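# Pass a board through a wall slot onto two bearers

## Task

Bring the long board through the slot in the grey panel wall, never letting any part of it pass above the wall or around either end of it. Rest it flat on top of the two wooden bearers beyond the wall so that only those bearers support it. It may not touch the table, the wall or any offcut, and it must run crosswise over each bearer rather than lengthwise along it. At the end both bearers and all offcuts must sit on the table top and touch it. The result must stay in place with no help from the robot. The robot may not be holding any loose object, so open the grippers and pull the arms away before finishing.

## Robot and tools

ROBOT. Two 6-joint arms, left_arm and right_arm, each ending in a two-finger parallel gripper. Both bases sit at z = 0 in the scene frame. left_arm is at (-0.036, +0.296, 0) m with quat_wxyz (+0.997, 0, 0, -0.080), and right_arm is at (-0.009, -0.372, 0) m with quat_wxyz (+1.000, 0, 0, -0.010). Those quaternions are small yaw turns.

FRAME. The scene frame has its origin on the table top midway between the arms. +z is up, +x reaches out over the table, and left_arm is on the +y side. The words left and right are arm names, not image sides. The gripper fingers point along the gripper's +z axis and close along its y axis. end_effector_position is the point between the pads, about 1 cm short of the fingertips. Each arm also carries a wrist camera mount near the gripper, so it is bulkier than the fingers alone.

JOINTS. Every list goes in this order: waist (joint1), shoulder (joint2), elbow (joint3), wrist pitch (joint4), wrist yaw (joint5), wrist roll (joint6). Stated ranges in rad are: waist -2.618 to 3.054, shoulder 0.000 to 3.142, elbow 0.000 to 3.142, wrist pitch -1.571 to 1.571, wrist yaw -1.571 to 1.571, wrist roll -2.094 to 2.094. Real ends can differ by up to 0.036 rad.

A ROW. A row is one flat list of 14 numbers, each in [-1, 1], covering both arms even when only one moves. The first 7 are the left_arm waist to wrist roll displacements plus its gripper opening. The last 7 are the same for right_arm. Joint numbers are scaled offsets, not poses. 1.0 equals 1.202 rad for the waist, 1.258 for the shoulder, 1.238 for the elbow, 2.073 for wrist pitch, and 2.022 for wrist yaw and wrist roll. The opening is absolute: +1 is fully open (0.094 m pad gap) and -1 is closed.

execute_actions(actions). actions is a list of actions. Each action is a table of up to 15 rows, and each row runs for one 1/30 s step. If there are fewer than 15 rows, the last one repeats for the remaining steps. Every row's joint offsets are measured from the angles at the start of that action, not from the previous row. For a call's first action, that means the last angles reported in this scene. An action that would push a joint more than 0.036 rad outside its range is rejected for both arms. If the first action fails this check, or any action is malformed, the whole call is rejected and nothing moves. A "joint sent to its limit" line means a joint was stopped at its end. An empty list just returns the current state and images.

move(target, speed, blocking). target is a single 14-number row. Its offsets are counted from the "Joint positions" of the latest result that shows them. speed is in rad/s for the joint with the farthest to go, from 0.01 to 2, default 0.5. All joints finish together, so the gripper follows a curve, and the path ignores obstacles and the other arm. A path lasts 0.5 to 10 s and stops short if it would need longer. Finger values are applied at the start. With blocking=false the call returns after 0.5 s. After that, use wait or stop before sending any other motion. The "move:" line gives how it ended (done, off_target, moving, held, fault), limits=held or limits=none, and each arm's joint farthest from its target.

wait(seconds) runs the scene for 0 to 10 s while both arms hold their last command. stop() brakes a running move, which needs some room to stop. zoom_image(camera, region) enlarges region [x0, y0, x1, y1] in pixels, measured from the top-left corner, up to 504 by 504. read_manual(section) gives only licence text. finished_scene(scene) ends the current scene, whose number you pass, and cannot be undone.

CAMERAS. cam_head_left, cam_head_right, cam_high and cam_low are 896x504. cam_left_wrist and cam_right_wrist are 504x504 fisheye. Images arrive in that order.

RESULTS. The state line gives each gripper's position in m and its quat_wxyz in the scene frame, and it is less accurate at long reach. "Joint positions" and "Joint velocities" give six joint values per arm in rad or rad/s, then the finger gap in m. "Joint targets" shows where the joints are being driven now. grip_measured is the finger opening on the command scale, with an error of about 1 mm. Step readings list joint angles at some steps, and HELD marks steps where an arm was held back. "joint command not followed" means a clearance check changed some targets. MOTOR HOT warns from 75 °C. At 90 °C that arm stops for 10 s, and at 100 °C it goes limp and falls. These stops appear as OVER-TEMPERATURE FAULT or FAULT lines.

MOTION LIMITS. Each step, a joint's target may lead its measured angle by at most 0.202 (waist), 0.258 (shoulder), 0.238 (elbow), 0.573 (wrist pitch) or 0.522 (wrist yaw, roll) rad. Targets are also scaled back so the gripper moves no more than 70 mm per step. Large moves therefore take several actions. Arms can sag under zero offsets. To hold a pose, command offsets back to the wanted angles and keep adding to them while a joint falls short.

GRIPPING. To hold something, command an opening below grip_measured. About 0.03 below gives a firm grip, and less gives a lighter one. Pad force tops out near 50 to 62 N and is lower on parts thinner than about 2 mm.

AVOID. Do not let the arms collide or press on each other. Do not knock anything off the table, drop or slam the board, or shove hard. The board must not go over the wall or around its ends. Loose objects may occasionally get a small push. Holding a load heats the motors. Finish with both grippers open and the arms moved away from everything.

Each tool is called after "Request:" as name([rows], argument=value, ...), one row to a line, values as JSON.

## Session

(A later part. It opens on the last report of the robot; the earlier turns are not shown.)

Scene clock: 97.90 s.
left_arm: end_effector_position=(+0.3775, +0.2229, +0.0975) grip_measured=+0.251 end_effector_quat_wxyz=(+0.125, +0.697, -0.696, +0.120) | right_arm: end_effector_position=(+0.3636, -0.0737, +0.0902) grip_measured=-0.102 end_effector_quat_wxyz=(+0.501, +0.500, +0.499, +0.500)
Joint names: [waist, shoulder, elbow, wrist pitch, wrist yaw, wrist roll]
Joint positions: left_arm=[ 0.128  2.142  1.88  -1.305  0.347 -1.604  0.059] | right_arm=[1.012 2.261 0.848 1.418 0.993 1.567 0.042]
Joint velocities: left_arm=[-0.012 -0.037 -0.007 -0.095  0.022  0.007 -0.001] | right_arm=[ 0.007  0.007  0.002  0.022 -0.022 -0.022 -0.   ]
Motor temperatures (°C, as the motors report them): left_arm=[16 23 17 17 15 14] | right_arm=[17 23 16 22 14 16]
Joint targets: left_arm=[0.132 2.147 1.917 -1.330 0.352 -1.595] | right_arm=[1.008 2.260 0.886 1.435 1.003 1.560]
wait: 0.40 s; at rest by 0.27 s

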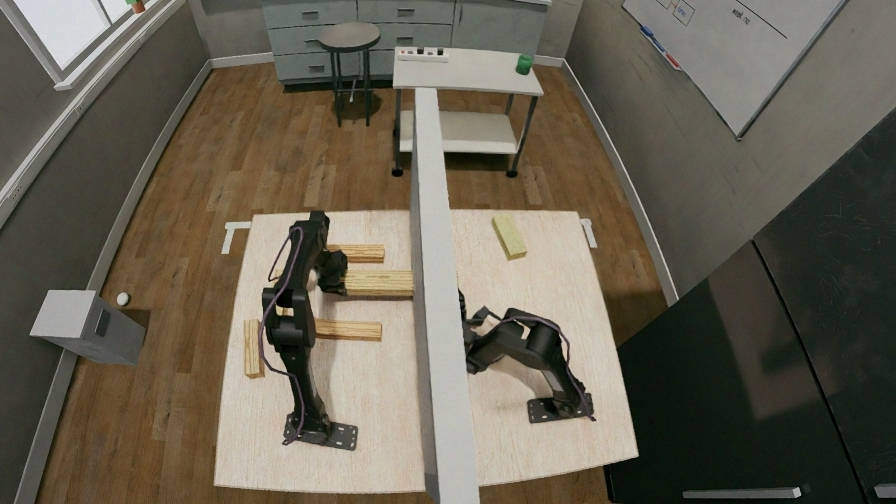

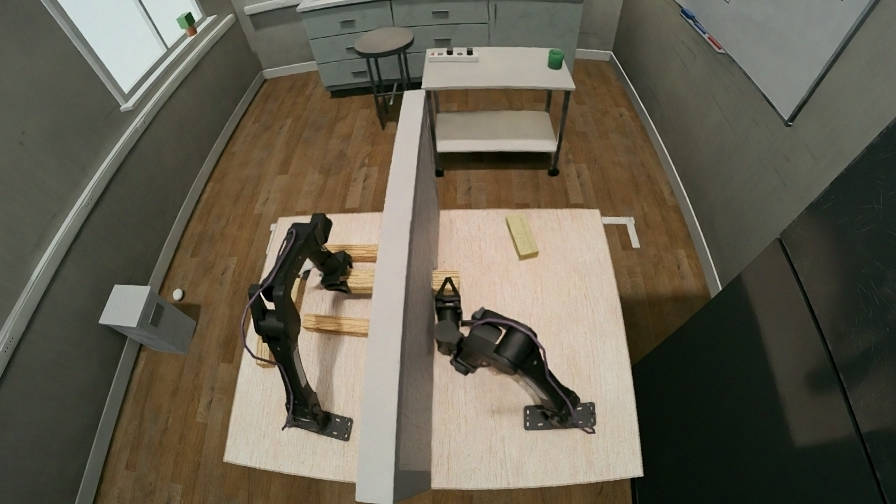

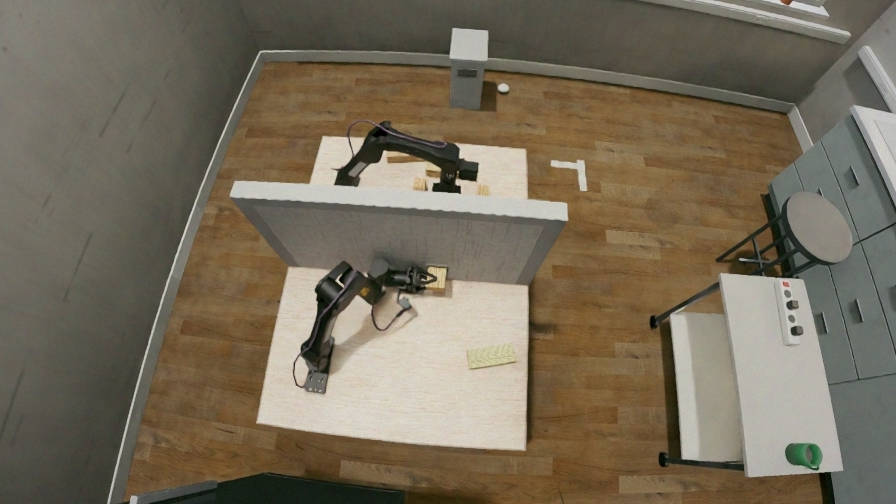

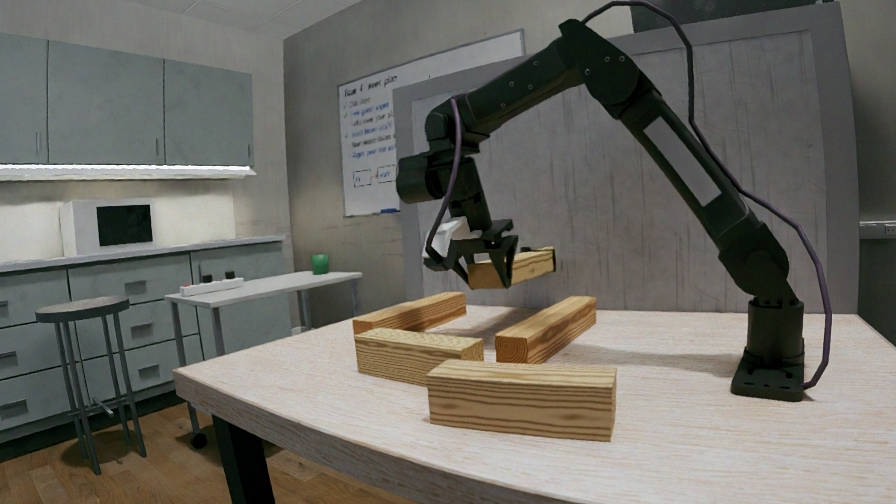

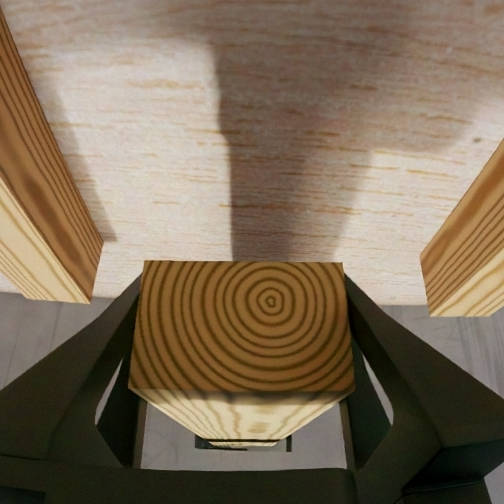

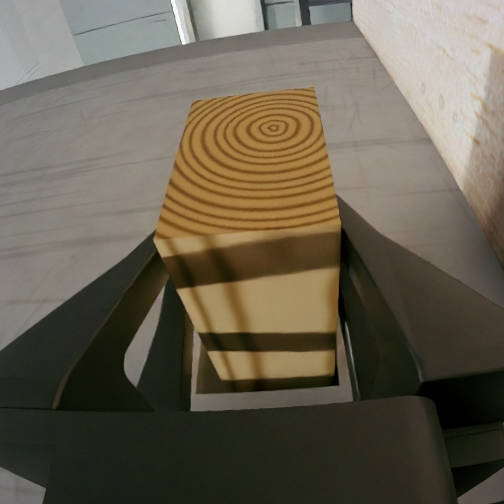

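Request:
execute_actions([
  [[0.00333,0.00397,0.02989,-0.01206,0.00247,0.00445,0.2,-0.00333,-0.0008,0.0307,0.0082,0.00495,-0.00346,-0.13],[0.00333,0.00397,0.02989,-0.01206,0.00247,0.00445,0.2,-0.00333,-0.0008,0.0307,0.0082,0.00495,-0.00346,-0.16],[0.00333,0.00397,0.02989,-0.01206,0.00247,0.00445,0.2,-0.00333,-0.0008,0.0307,0.0082,0.00495,-0.00346,-0.18],[0.00333,0.00397,0.02989,-0.01206,0.00247,0.00445,0.2,-0.00333,-0.0008,0.0307,0.0082,0.00495,-0.00346,-0.2],[0.00333,0.00397,0.02989,-0.01206,0.00247,0.00445,0.2,-0.00333,-0.0008,0.0307,0.0082,0.00495,-0.00346,-0.22],[0.00333,0.00397,0.02989,-0.01206,0.00247,0.00445,0.2,-0.00333,-0.0008,0.0307,0.0082,0.00495,-0.00346,-0.25],[0.00333,0.00397,0.02989,-0.01206,0.00247,0.00445,0.2,-0.00333,-0.0008,0.0307,0.0082,0.00495,-0.00346,-0.28],[0.00333,0.00397,0.02989,-0.01206,0.00247,0.00445,0.2,-0.00333,-0.0008,0.0307,0.0082,0.00495,-0.00346,-0.3],[0.00333,0.00397,0.02989,-0.01206,0.00247,0.00445,0.2,-0.00333,-0.0008,0.0307,0.0101,0.00495,0.0034,-0.3],[0.00333,0.00397,0.02989,-0.01206,0.00247,0.00445,0.2,-0.00333,-0.0008,0.0307,0.012,0.00495,0.0102,-0.3],[0.00333,0.00397,0.02989,-0.01206,0.00247,0.00445,0.2,-0.00333,-0.0008,0.0307,0.014,0.00495,0.0171,-0.3],[0.00333,0.00397,0.02989,-0.01206,0.00247,0.00445,0.2,-0.00333,-0.0008,0.0307,0.0159,0.00495,0.024,-0.3],[0.00333,0.00397,0.02989,-0.01206,0.00247,0.00445,0.2,-0.00333,-0.0008,0.0307,0.0178,0.00495,0.0308,-0.3],[0.00333,0.00397,0.02989,-0.01206,0.00247,0.00445,0.2,-0.00333,-0.0008,0.0307,0.0198,0.00495,0.0377,-0.3],[0.00333,0.00397,0.02989,-0.01206,0.00247,0.00445,0.2,-0.00333,-0.0008,0.0307,0.0217,0.00495,0.0445,-0.3]],
])

Request:
wait(seconds=0.3)

Scene clock: 99.17 s.
left_arm: end_effector_position=(+0.3774, +0.2228, +0.0975) grip_measured=+0.251 end_effector_quat_wxyz=(+0.125, +0.696, -0.697, +0.120) | right_arm: end_effector_position=(+0.3636, -0.0738, +0.0889) grip_measured=-0.201 end_effector_quat_wxyz=(+0.497, +0.504, +0.497, +0.502)
Joint names: [waist, shoulder, elbow, wrist pitch, wrist yaw, wrist roll]
Joint positions: left_arm=[ 0.128  2.142  1.88  -1.305  0.348 -1.603  0.059] | right_arm=[1.012 2.261 0.848 1.411 0.994 1.585 0.038]
Joint velocities: left_arm=[-0.007  0.007  0.007 -0.007  0.007 -0.022 -0.   ] | right_arm=[-0.002 -0.007  0.012 -0.037  0.037 -0.007 -0.   ]
Motor temperatures (°C, as the motors report them): left_arm=[16 23 17 17 15 14] | right_arm=[17 23 16 22 14 16]
Joint targets: left_arm=[0.132 2.147 1.917 -1.330 0.352 -1.595] | right_arm=[1.008 2.260 0.886 1.463 1.003 1.657]
Step readings (joint positions):
0: left_arm=[0.128 2.142 1.880 -1.305 0.347 -1.604] | right_arm=[1.012 2.261 0.848 1.418 0.993 1.567]
1: left_arm=[0.128 2.142 1.880 -1.305 0.347 -1.604] | right_arm=[1.012 2.261 0.848 1.418 0.993 1.567]
2: left_arm=[0.128 2.142 1.880 -1.305 0.347 -1.604] | right_arm=[1.012 2.261 0.848 1.418 0.993 1.567]
4: left_arm=[0.128 2.142 1.880 -1.305 0.348 -1.603] | right_arm=[1.012 2.261 0.848 1.418 0.993 1.567]
8: left_arm=[0.128 2.142 1.880 -1.304 0.348 -1.603] | right_arm=[1.012 2.261 0.848 1.416 0.993 1.567]
15: Joint positions above

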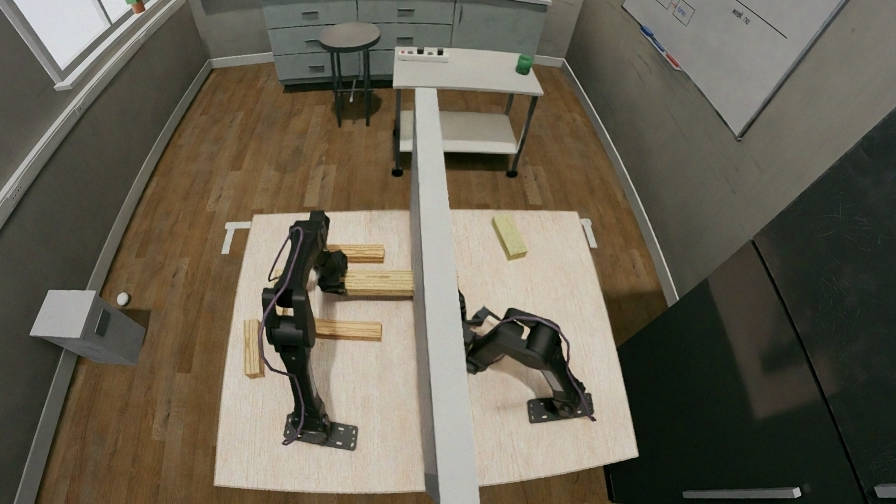

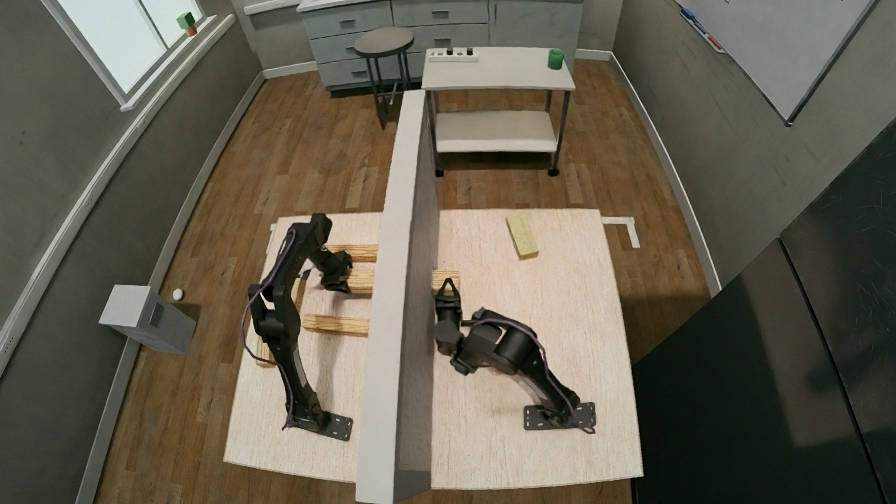

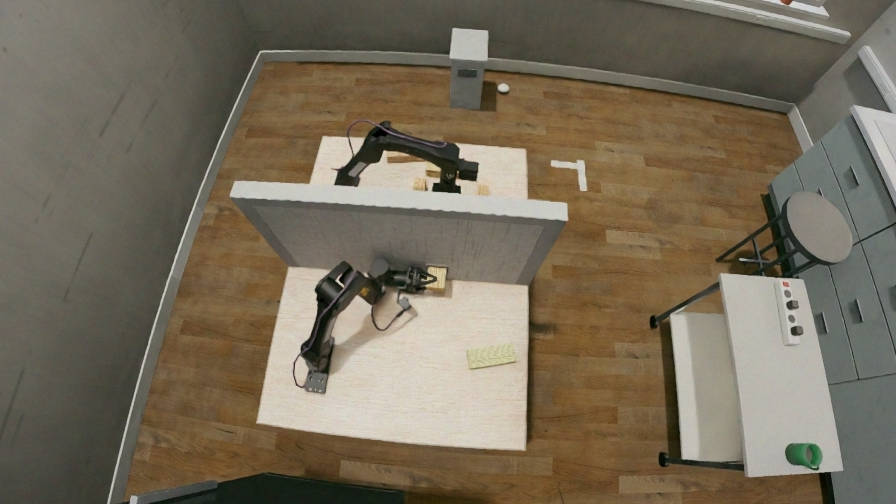

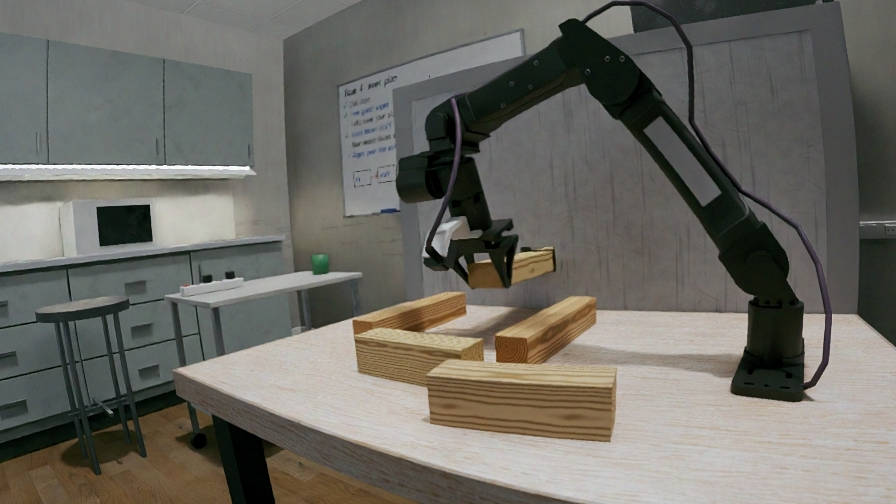

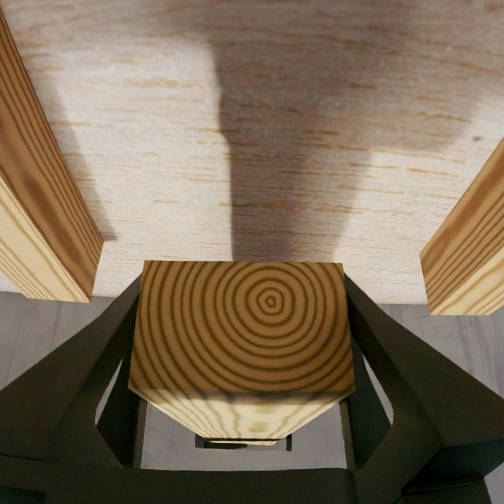

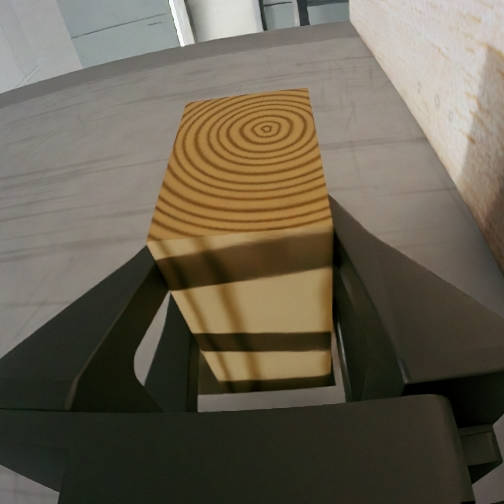

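Scene clock: 99.47 s.
left_arm: end_effector_position=(+0.3773, +0.2228, +0.0975) grip_measured=+0.251 end_effector_quat_wxyz=(+0.125, +0.696, -0.697, +0.120) | right_arm: end_effector_position=(+0.3636, -0.0738, +0.0889) grip_measured=-0.201 end_effector_quat_wxyz=(+0.497, +0.504, +0.497, +0.502)
Joint names: [waist, shoulder, elbow, wrist pitch, wrist yaw, wrist roll]
Joint positions: left_arm=[ 0.128  2.142  1.88  -1.306  0.348 -1.603  0.059] | right_arm=[1.012 2.261 0.848 1.41  0.994 1.587 0.038]
Joint velocities: left_arm=[-0.002  0.002  0.002 -0.022  0.066 -0.007 -0.   ] | right_arm=[-0.027 -0.017 -0.002  0.037  0.022  0.037 -0.   ]
Motor temperatures (°C, as the motors report them): left_arm=[16 23 17 17 15 14] | right_arm=[17 23 16 22 14 16]
Joint targets: left_arm=[0.132 2.147 1.917 -1.330 0.352 -1.595] | right_arm=[1.008 2.260 0.886 1.464 1.003 1.657]
wait: 0.30 s; at rest by 0.17 s

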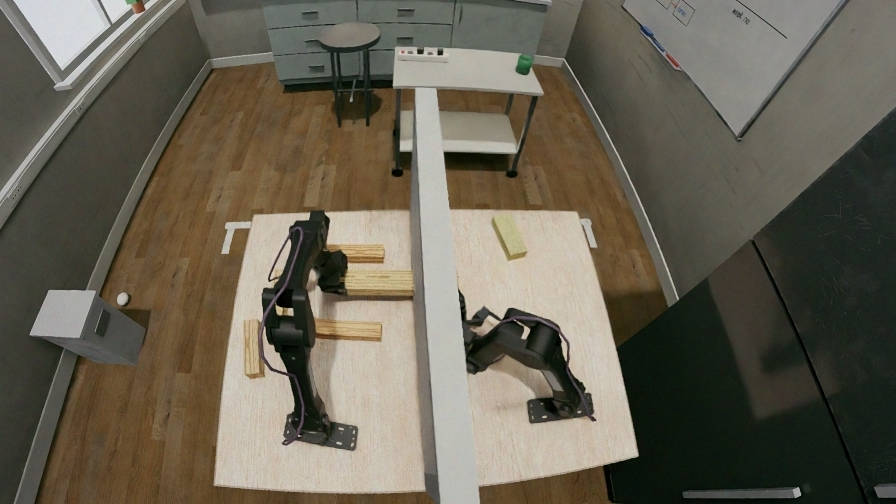

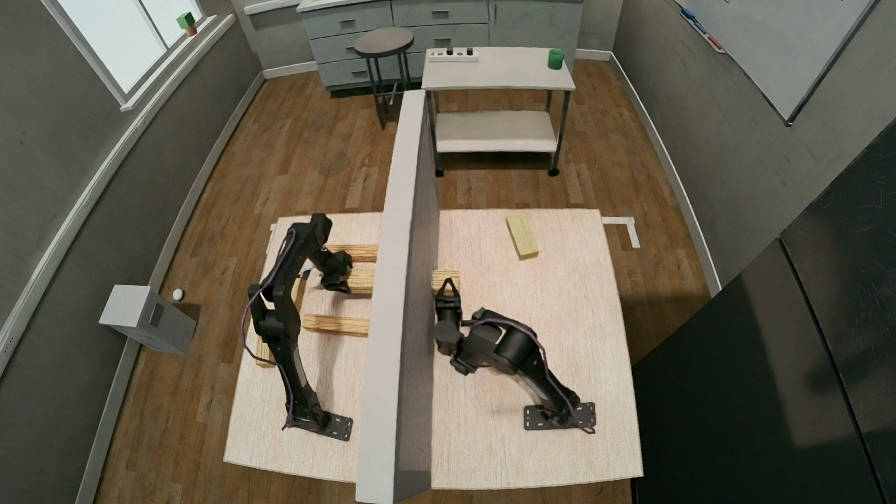

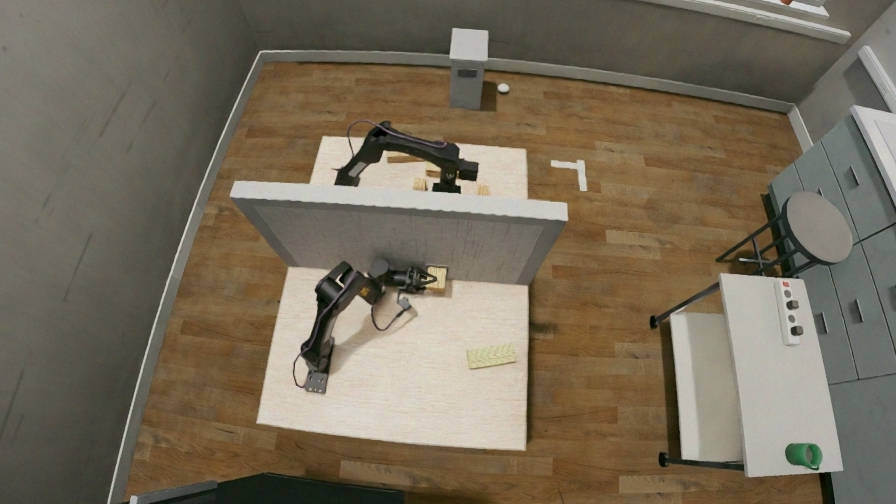

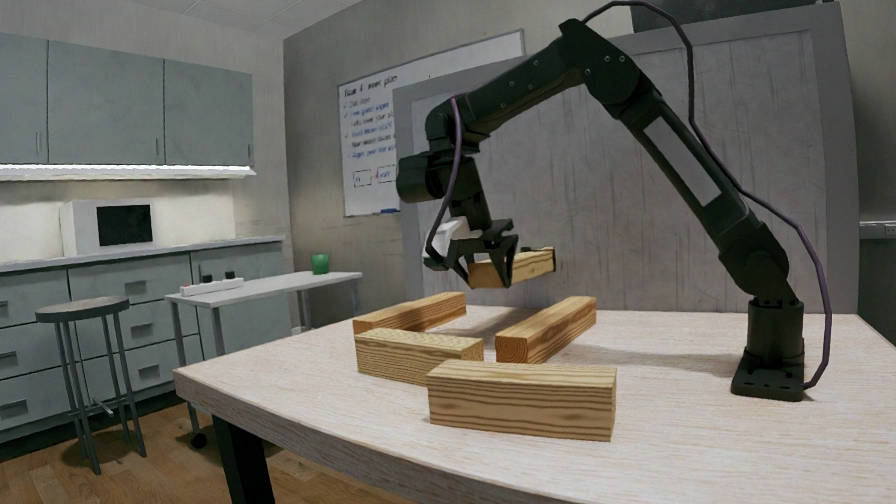

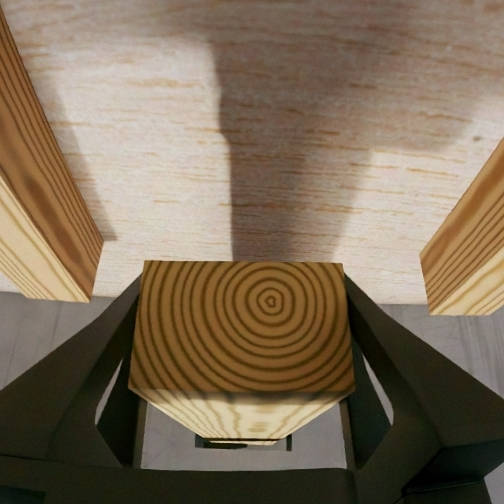

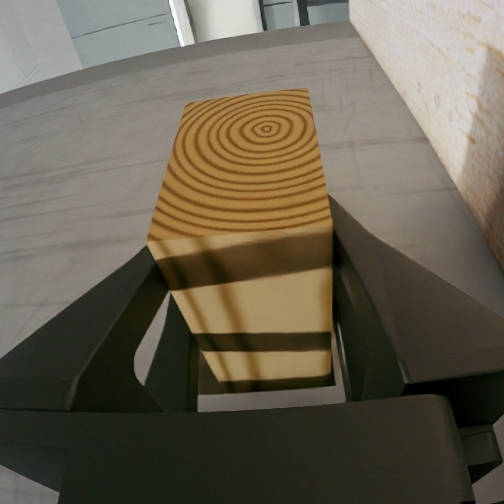

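Request:
execute_actions(actions=[])

Scene clock: 100.07 s.
left_arm: end_effector_position=(+0.3773, +0.2228, +0.0975) grip_measured=+0.251 end_effector_quat_wxyz=(+0.125, +0.696, -0.697, +0.120) | right_arm: end_effector_position=(+0.3636, -0.0738, +0.0889) grip_measured=-0.201 end_effector_quat_wxyz=(+0.497, +0.504, +0.497, +0.502)
Joint names: [waist, shoulder, elbow, wrist pitch, wrist yaw, wrist roll]
Joint positions: left_arm=[ 0.128  2.142  1.88  -1.306  0.348 -1.603  0.059] | right_arm=[1.012 2.261 0.848 1.41  0.994 1.587 0.038]
Joint velocities: left_arm=[-0.007 -0.002  0.012  0.051 -0.022 -0.081 -0.001] | right_arm=[-0.022 -0.002 -0.007 -0.037  0.022  0.037 -0.001]
Motor temperatures (°C, as the motors report them): left_arm=[16 23 17 17 15 14] | right_arm=[17 23 16 23 14 16]
Joint targets: left_arm=[0.132 2.147 1.917 -1.330 0.352 -1.595] | right_arm=[1.008 2.260 0.886 1.464 1.003 1.657]

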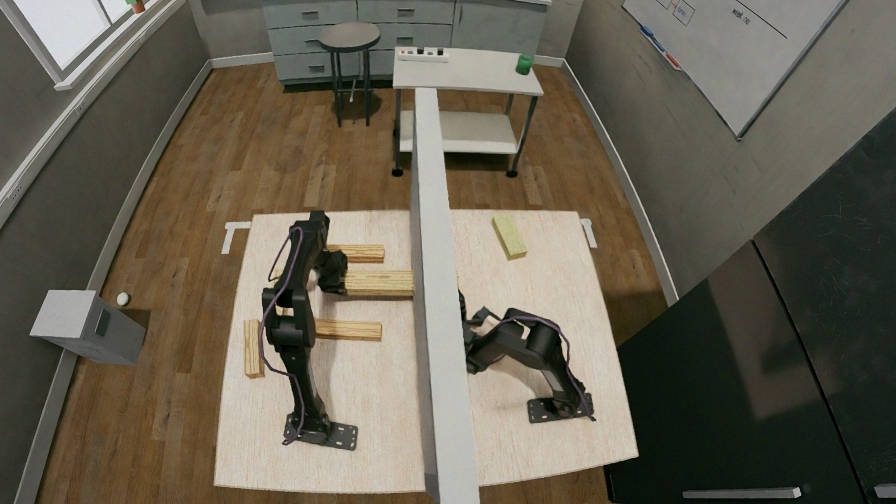

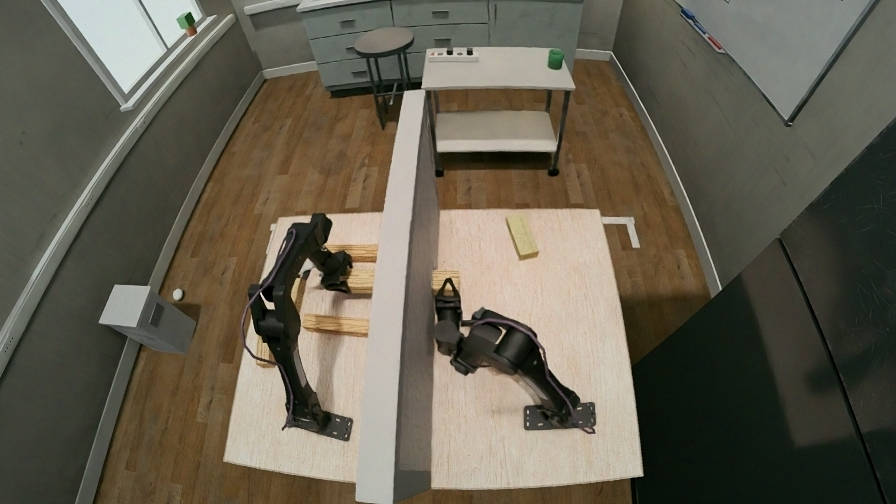

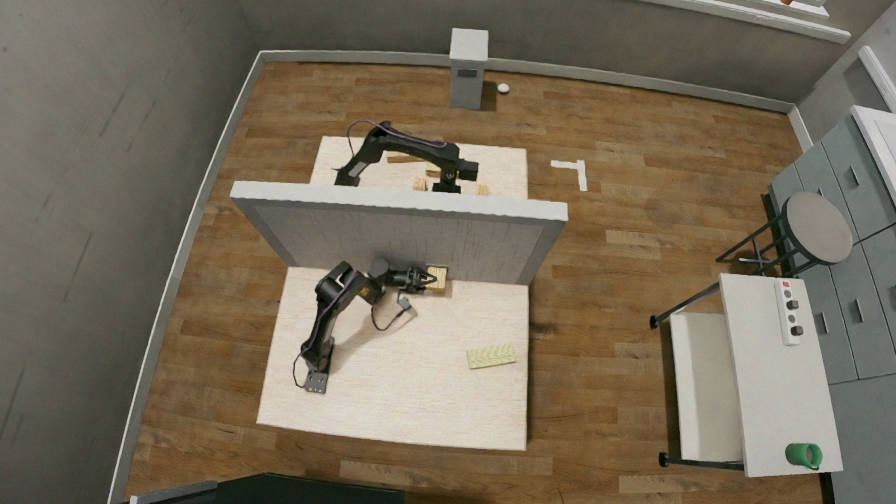

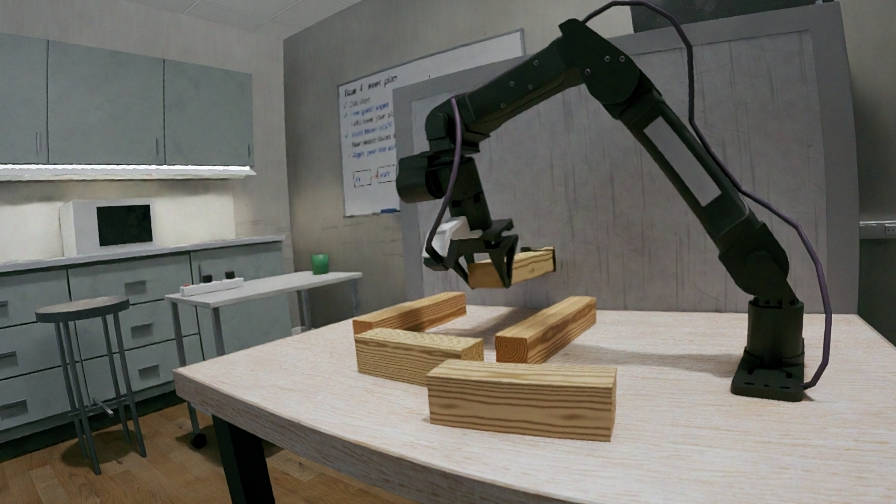

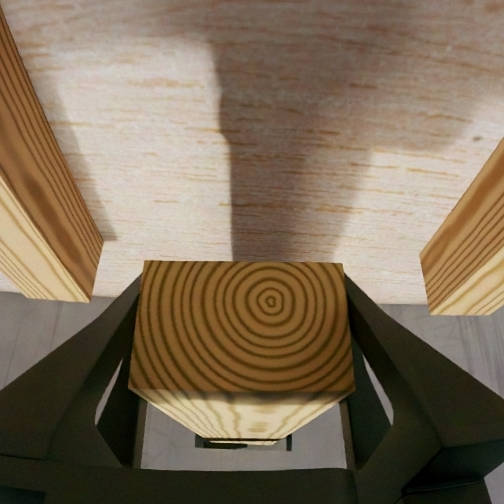

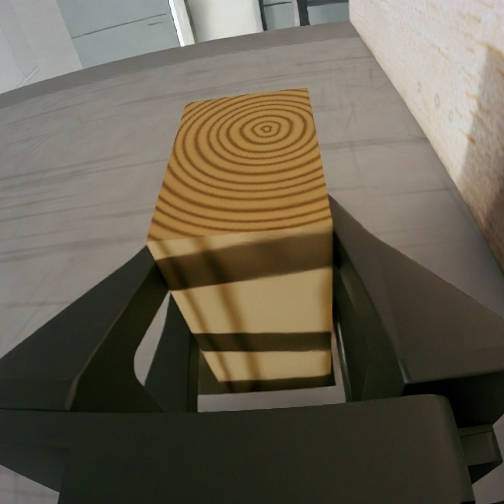

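Request:
execute_actions([
  [[0.00333,0.00397,0.02989,-0.01158,0.00198,0.00396,0.23,-0.00333,-0.0008,0.0307,0.02605,0.00445,0.03462,-0.3],[0.00333,0.00397,0.02989,-0.01158,0.00198,0.00396,0.26,-0.00333,-0.0008,0.0307,0.02605,0.00445,0.03462,-0.3],[0.00333,0.00397,0.02989,-0.01158,0.00198,0.00396,0.29,-0.00333,-0.0008,0.0307,0.02605,0.00445,0.03462,-0.3],[0.00333,0.00397,0.02989,-0.01158,0.00198,0.00396,0.32,-0.00333,-0.0008,0.0307,0.02605,0.00445,0.03462,-0.3],[0.00333,0.00397,0.02989,-0.01158,0.00198,0.00396,0.36,-0.00333,-0.0008,0.0307,0.02605,0.00445,0.03462,-0.3],[0.00333,0.00397,0.02989,-0.01158,0.00198,0.00396,0.42,-0.00333,-0.0008,0.0307,0.02605,0.00445,0.03462,-0.3],[0.00333,0.00397,0.02989,-0.01158,0.00198,0.00396,0.5,-0.00333,-0.0008,0.0307,0.02605,0.00445,0.03462,-0.3],[0.00333,0.00397,0.02989,-0.01158,0.00198,0.00396,0.6,-0.00333,-0.0008,0.0307,0.02605,0.00445,0.03462,-0.3],[0.00333,0.00397,0.02989,-0.01158,0.00198,0.00396,0.7,-0.00333,-0.0008,0.0307,0.02605,0.00445,0.03462,-0.3],[0.00333,0.00397,0.02989,-0.01158,0.00198,0.00396,0.8,-0.00333,-0.0008,0.0307,0.02605,0.00445,0.03462,-0.3],[0.00333,0.00397,0.02989,-0.01158,0.00198,0.00396,0.9,-0.00333,-0.0008,0.0307,0.02605,0.00445,0.03462,-0.3],[0.00333,0.00397,0.02989,-0.01158,0.00198,0.00396,1.0,-0.00333,-0.0008,0.0307,0.02605,0.00445,0.03462,-0.3]],
])

Request:
wait(seconds=0.4)

Scene clock: 101.03 s.
left_arm: end_effector_position=(+0.3759, +0.2227, +0.0976) grip_measured=+1.000 end_effector_quat_wxyz=(+0.127, +0.695, -0.697, +0.118) | right_arm: end_effector_position=(+0.3636, -0.0743, +0.0881) grip_measured=-0.201 end_effector_quat_wxyz=(+0.491, +0.512, +0.490, +0.507)
Joint names: [waist, shoulder, elbow, wrist pitch, wrist yaw, wrist roll]
Joint positions: left_arm=[ 0.128  2.142  1.88  -1.311  0.349 -1.6    0.094] | right_arm=[1.012 2.261 0.848 1.406 0.996 1.616 0.038]
Joint velocities: left_arm=[-0.002 -0.027  0.012 -0.007 -0.037  0.037  0.   ] | right_arm=[-0.002 -0.022  0.017  0.007 -0.007  0.051  0.   ]
Motor temperatures (°C, as the motors report them): left_arm=[16 23 17 17 15 14] | right_arm=[17 23 16 23 14 16]
Joint targets: left_arm=[0.132 2.147 1.917 -1.329 0.352 -1.595] | right_arm=[1.008 2.260 0.886 1.464 1.003 1.656]
Step readings (joint positions):
0: left_arm=[0.128 2.142 1.880 -1.306 0.348 -1.603] | right_arm=[1.012 2.261 0.848 1.410 0.994 1.587]
1: left_arm=[0.128 2.142 1.880 -1.306 0.348 -1.603] | right_arm=[1.012 2.261 0.848 1.410 0.994 1.587]
2: left_arm=[0.128 2.142 1.880 -1.306 0.348 -1.603] | right_arm=[1.012 2.261 0.848 1.410 0.994 1.587]
4: left_arm=[0.128 2.142 1.880 -1.309 0.349 -1.603] | right_arm=[1.012 2.261 0.848 1.410 0.994 1.594]
8: left_arm=[0.128 2.142 1.880 -1.311 0.349 -1.601] | right_arm=[1.012 2.261 0.848 1.407 0.996 1.608]
15: Joint positions above

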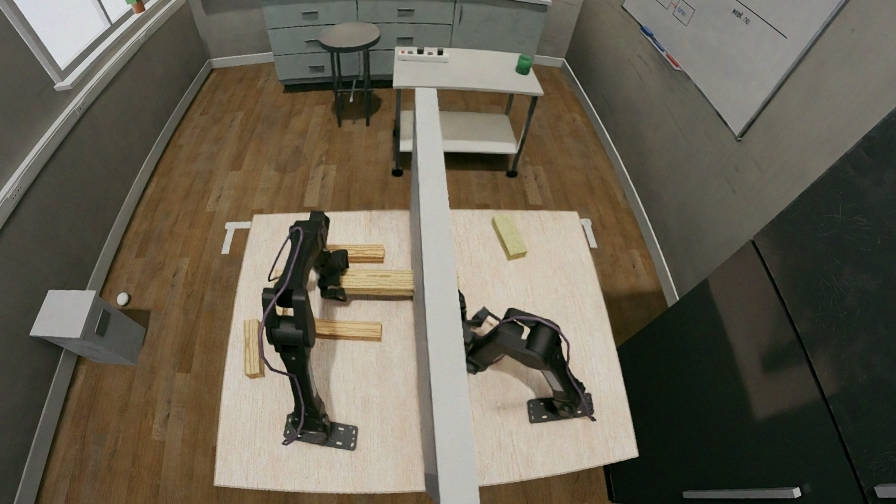

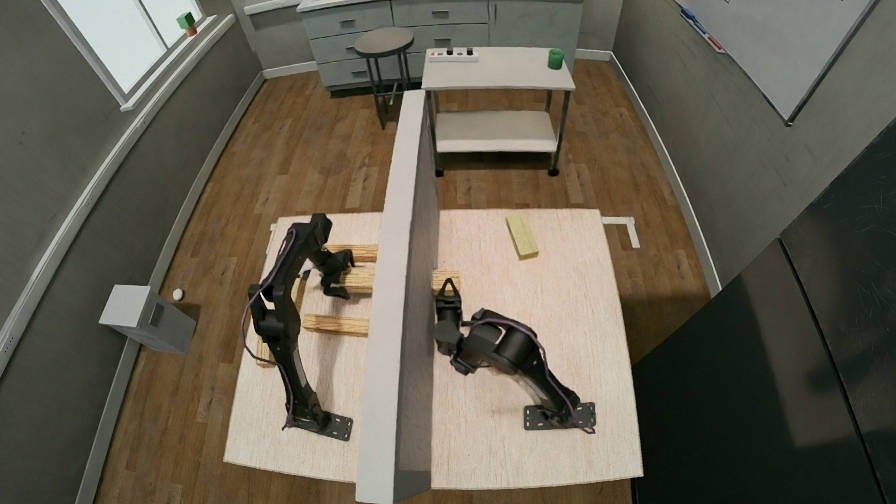

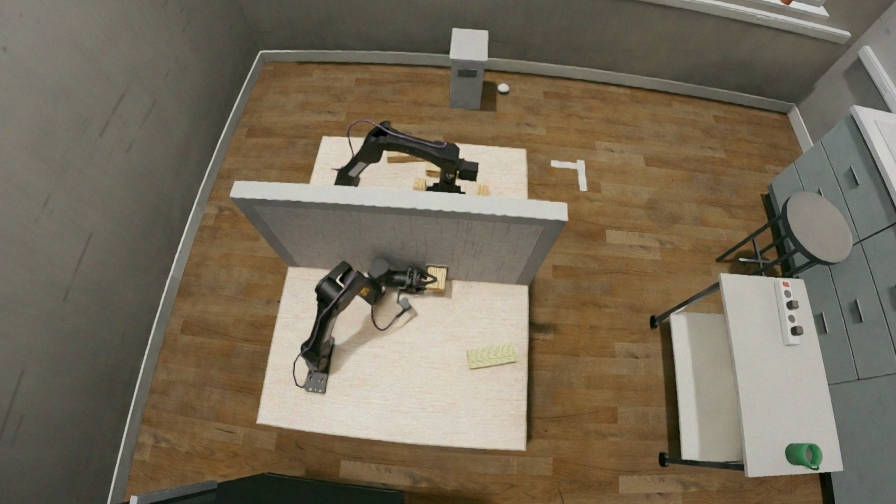

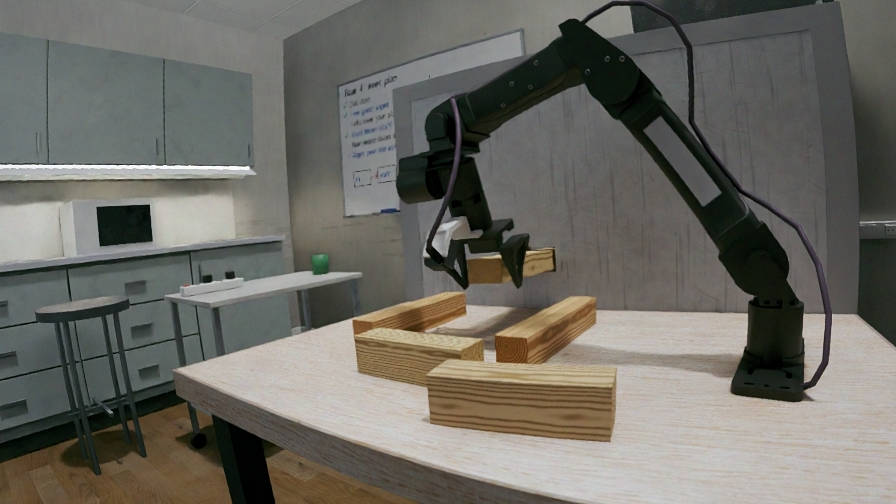

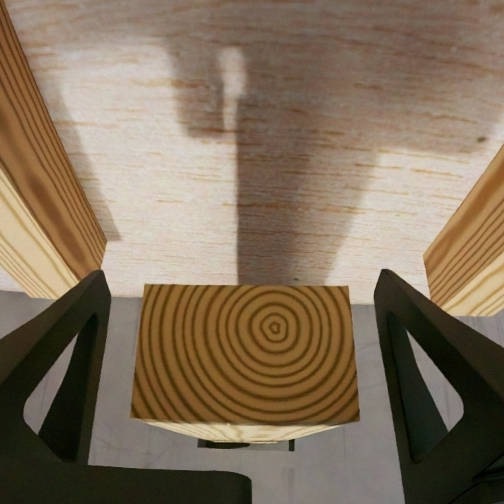

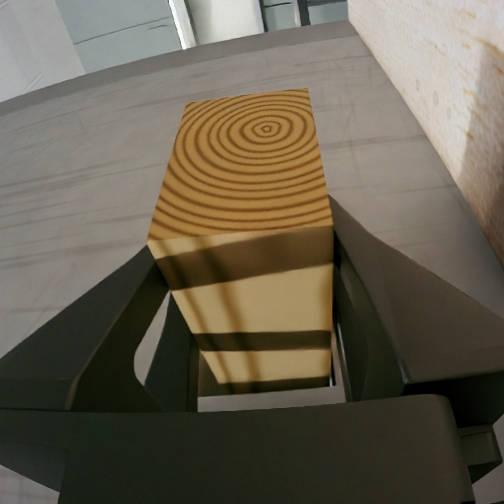

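Scene clock: 101.43 s.
left_arm: end_effector_position=(+0.3759, +0.2227, +0.0976) grip_measured=+1.000 end_effector_quat_wxyz=(+0.127, +0.695, -0.697, +0.118) | right_arm: end_effector_position=(+0.3636, -0.0743, +0.0881) grip_measured=-0.201 end_effector_quat_wxyz=(+0.490, +0.512, +0.490, +0.508)
Joint names: [waist, shoulder, elbow, wrist pitch, wrist yaw, wrist roll]
Joint positions: left_arm=[ 0.128  2.142  1.88  -1.312  0.349 -1.6    0.094] | right_arm=[1.012 2.261 0.848 1.406 0.996 1.618 0.038]
Joint velocities: left_arm=[-0.012  0.007 -0.007 -0.022  0.081 -0.007  0.   ] | right_arm=[ 0.002 -0.012 -0.007 -0.007 -0.051 -0.022  0.001]
Motor temperatures (°C, as the motors report them): left_arm=[16 23 17 17 15 14] | right_arm=[17 23 16 23 14 16]
Joint targets: left_arm=[0.132 2.147 1.917 -1.330 0.352 -1.595] | right_arm=[1.008 2.260 0.886 1.464 1.003 1.657]
wait: 0.40 s; at rest by 0.17 s

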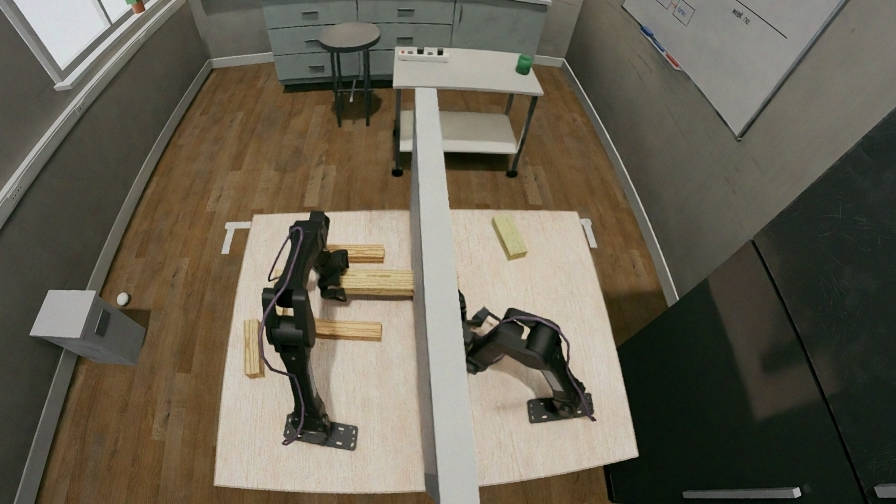

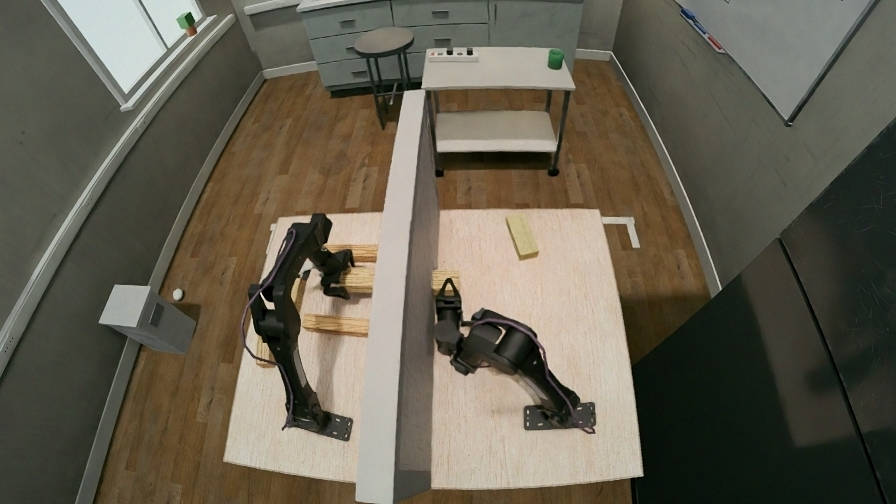

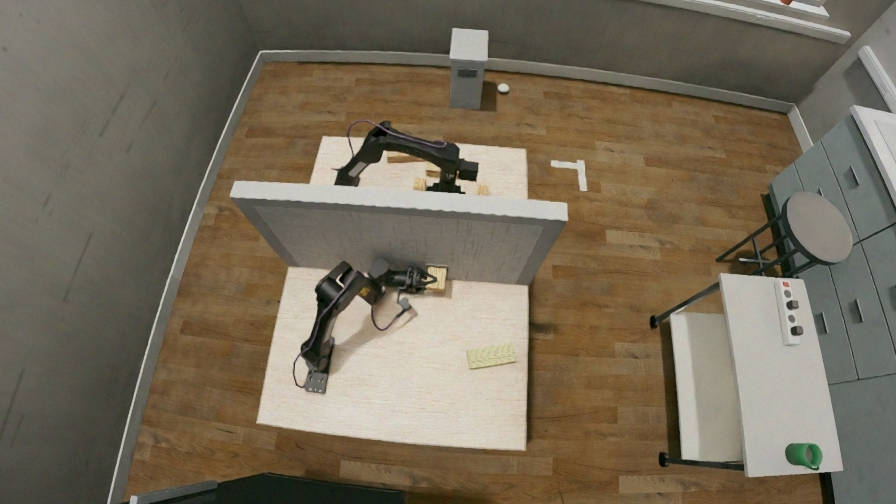

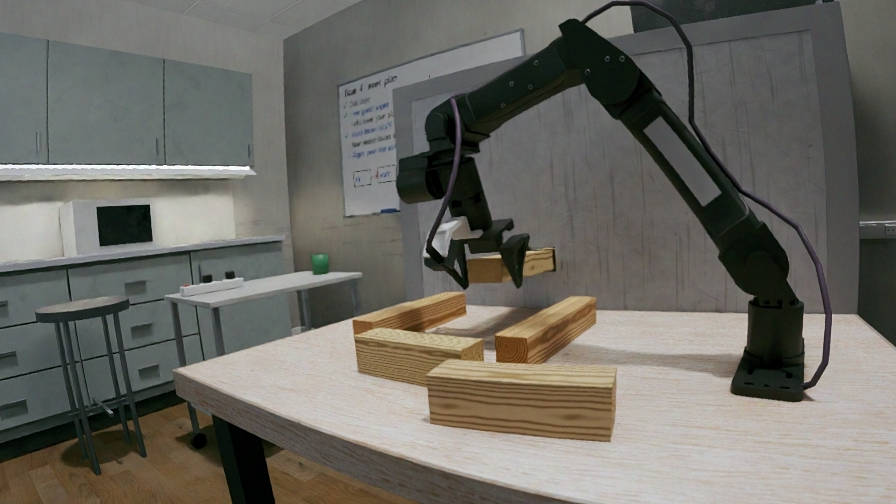

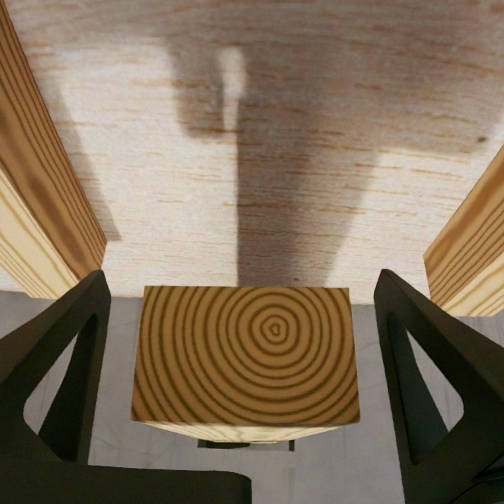

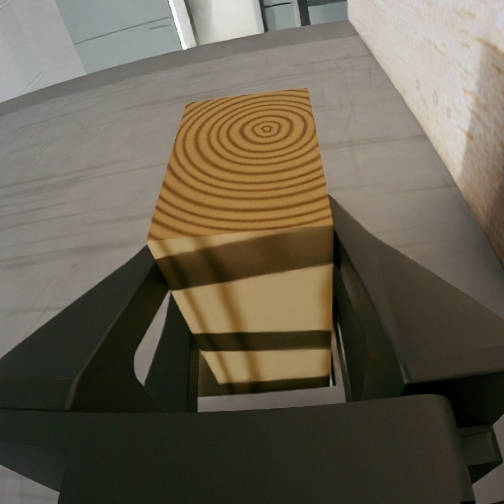

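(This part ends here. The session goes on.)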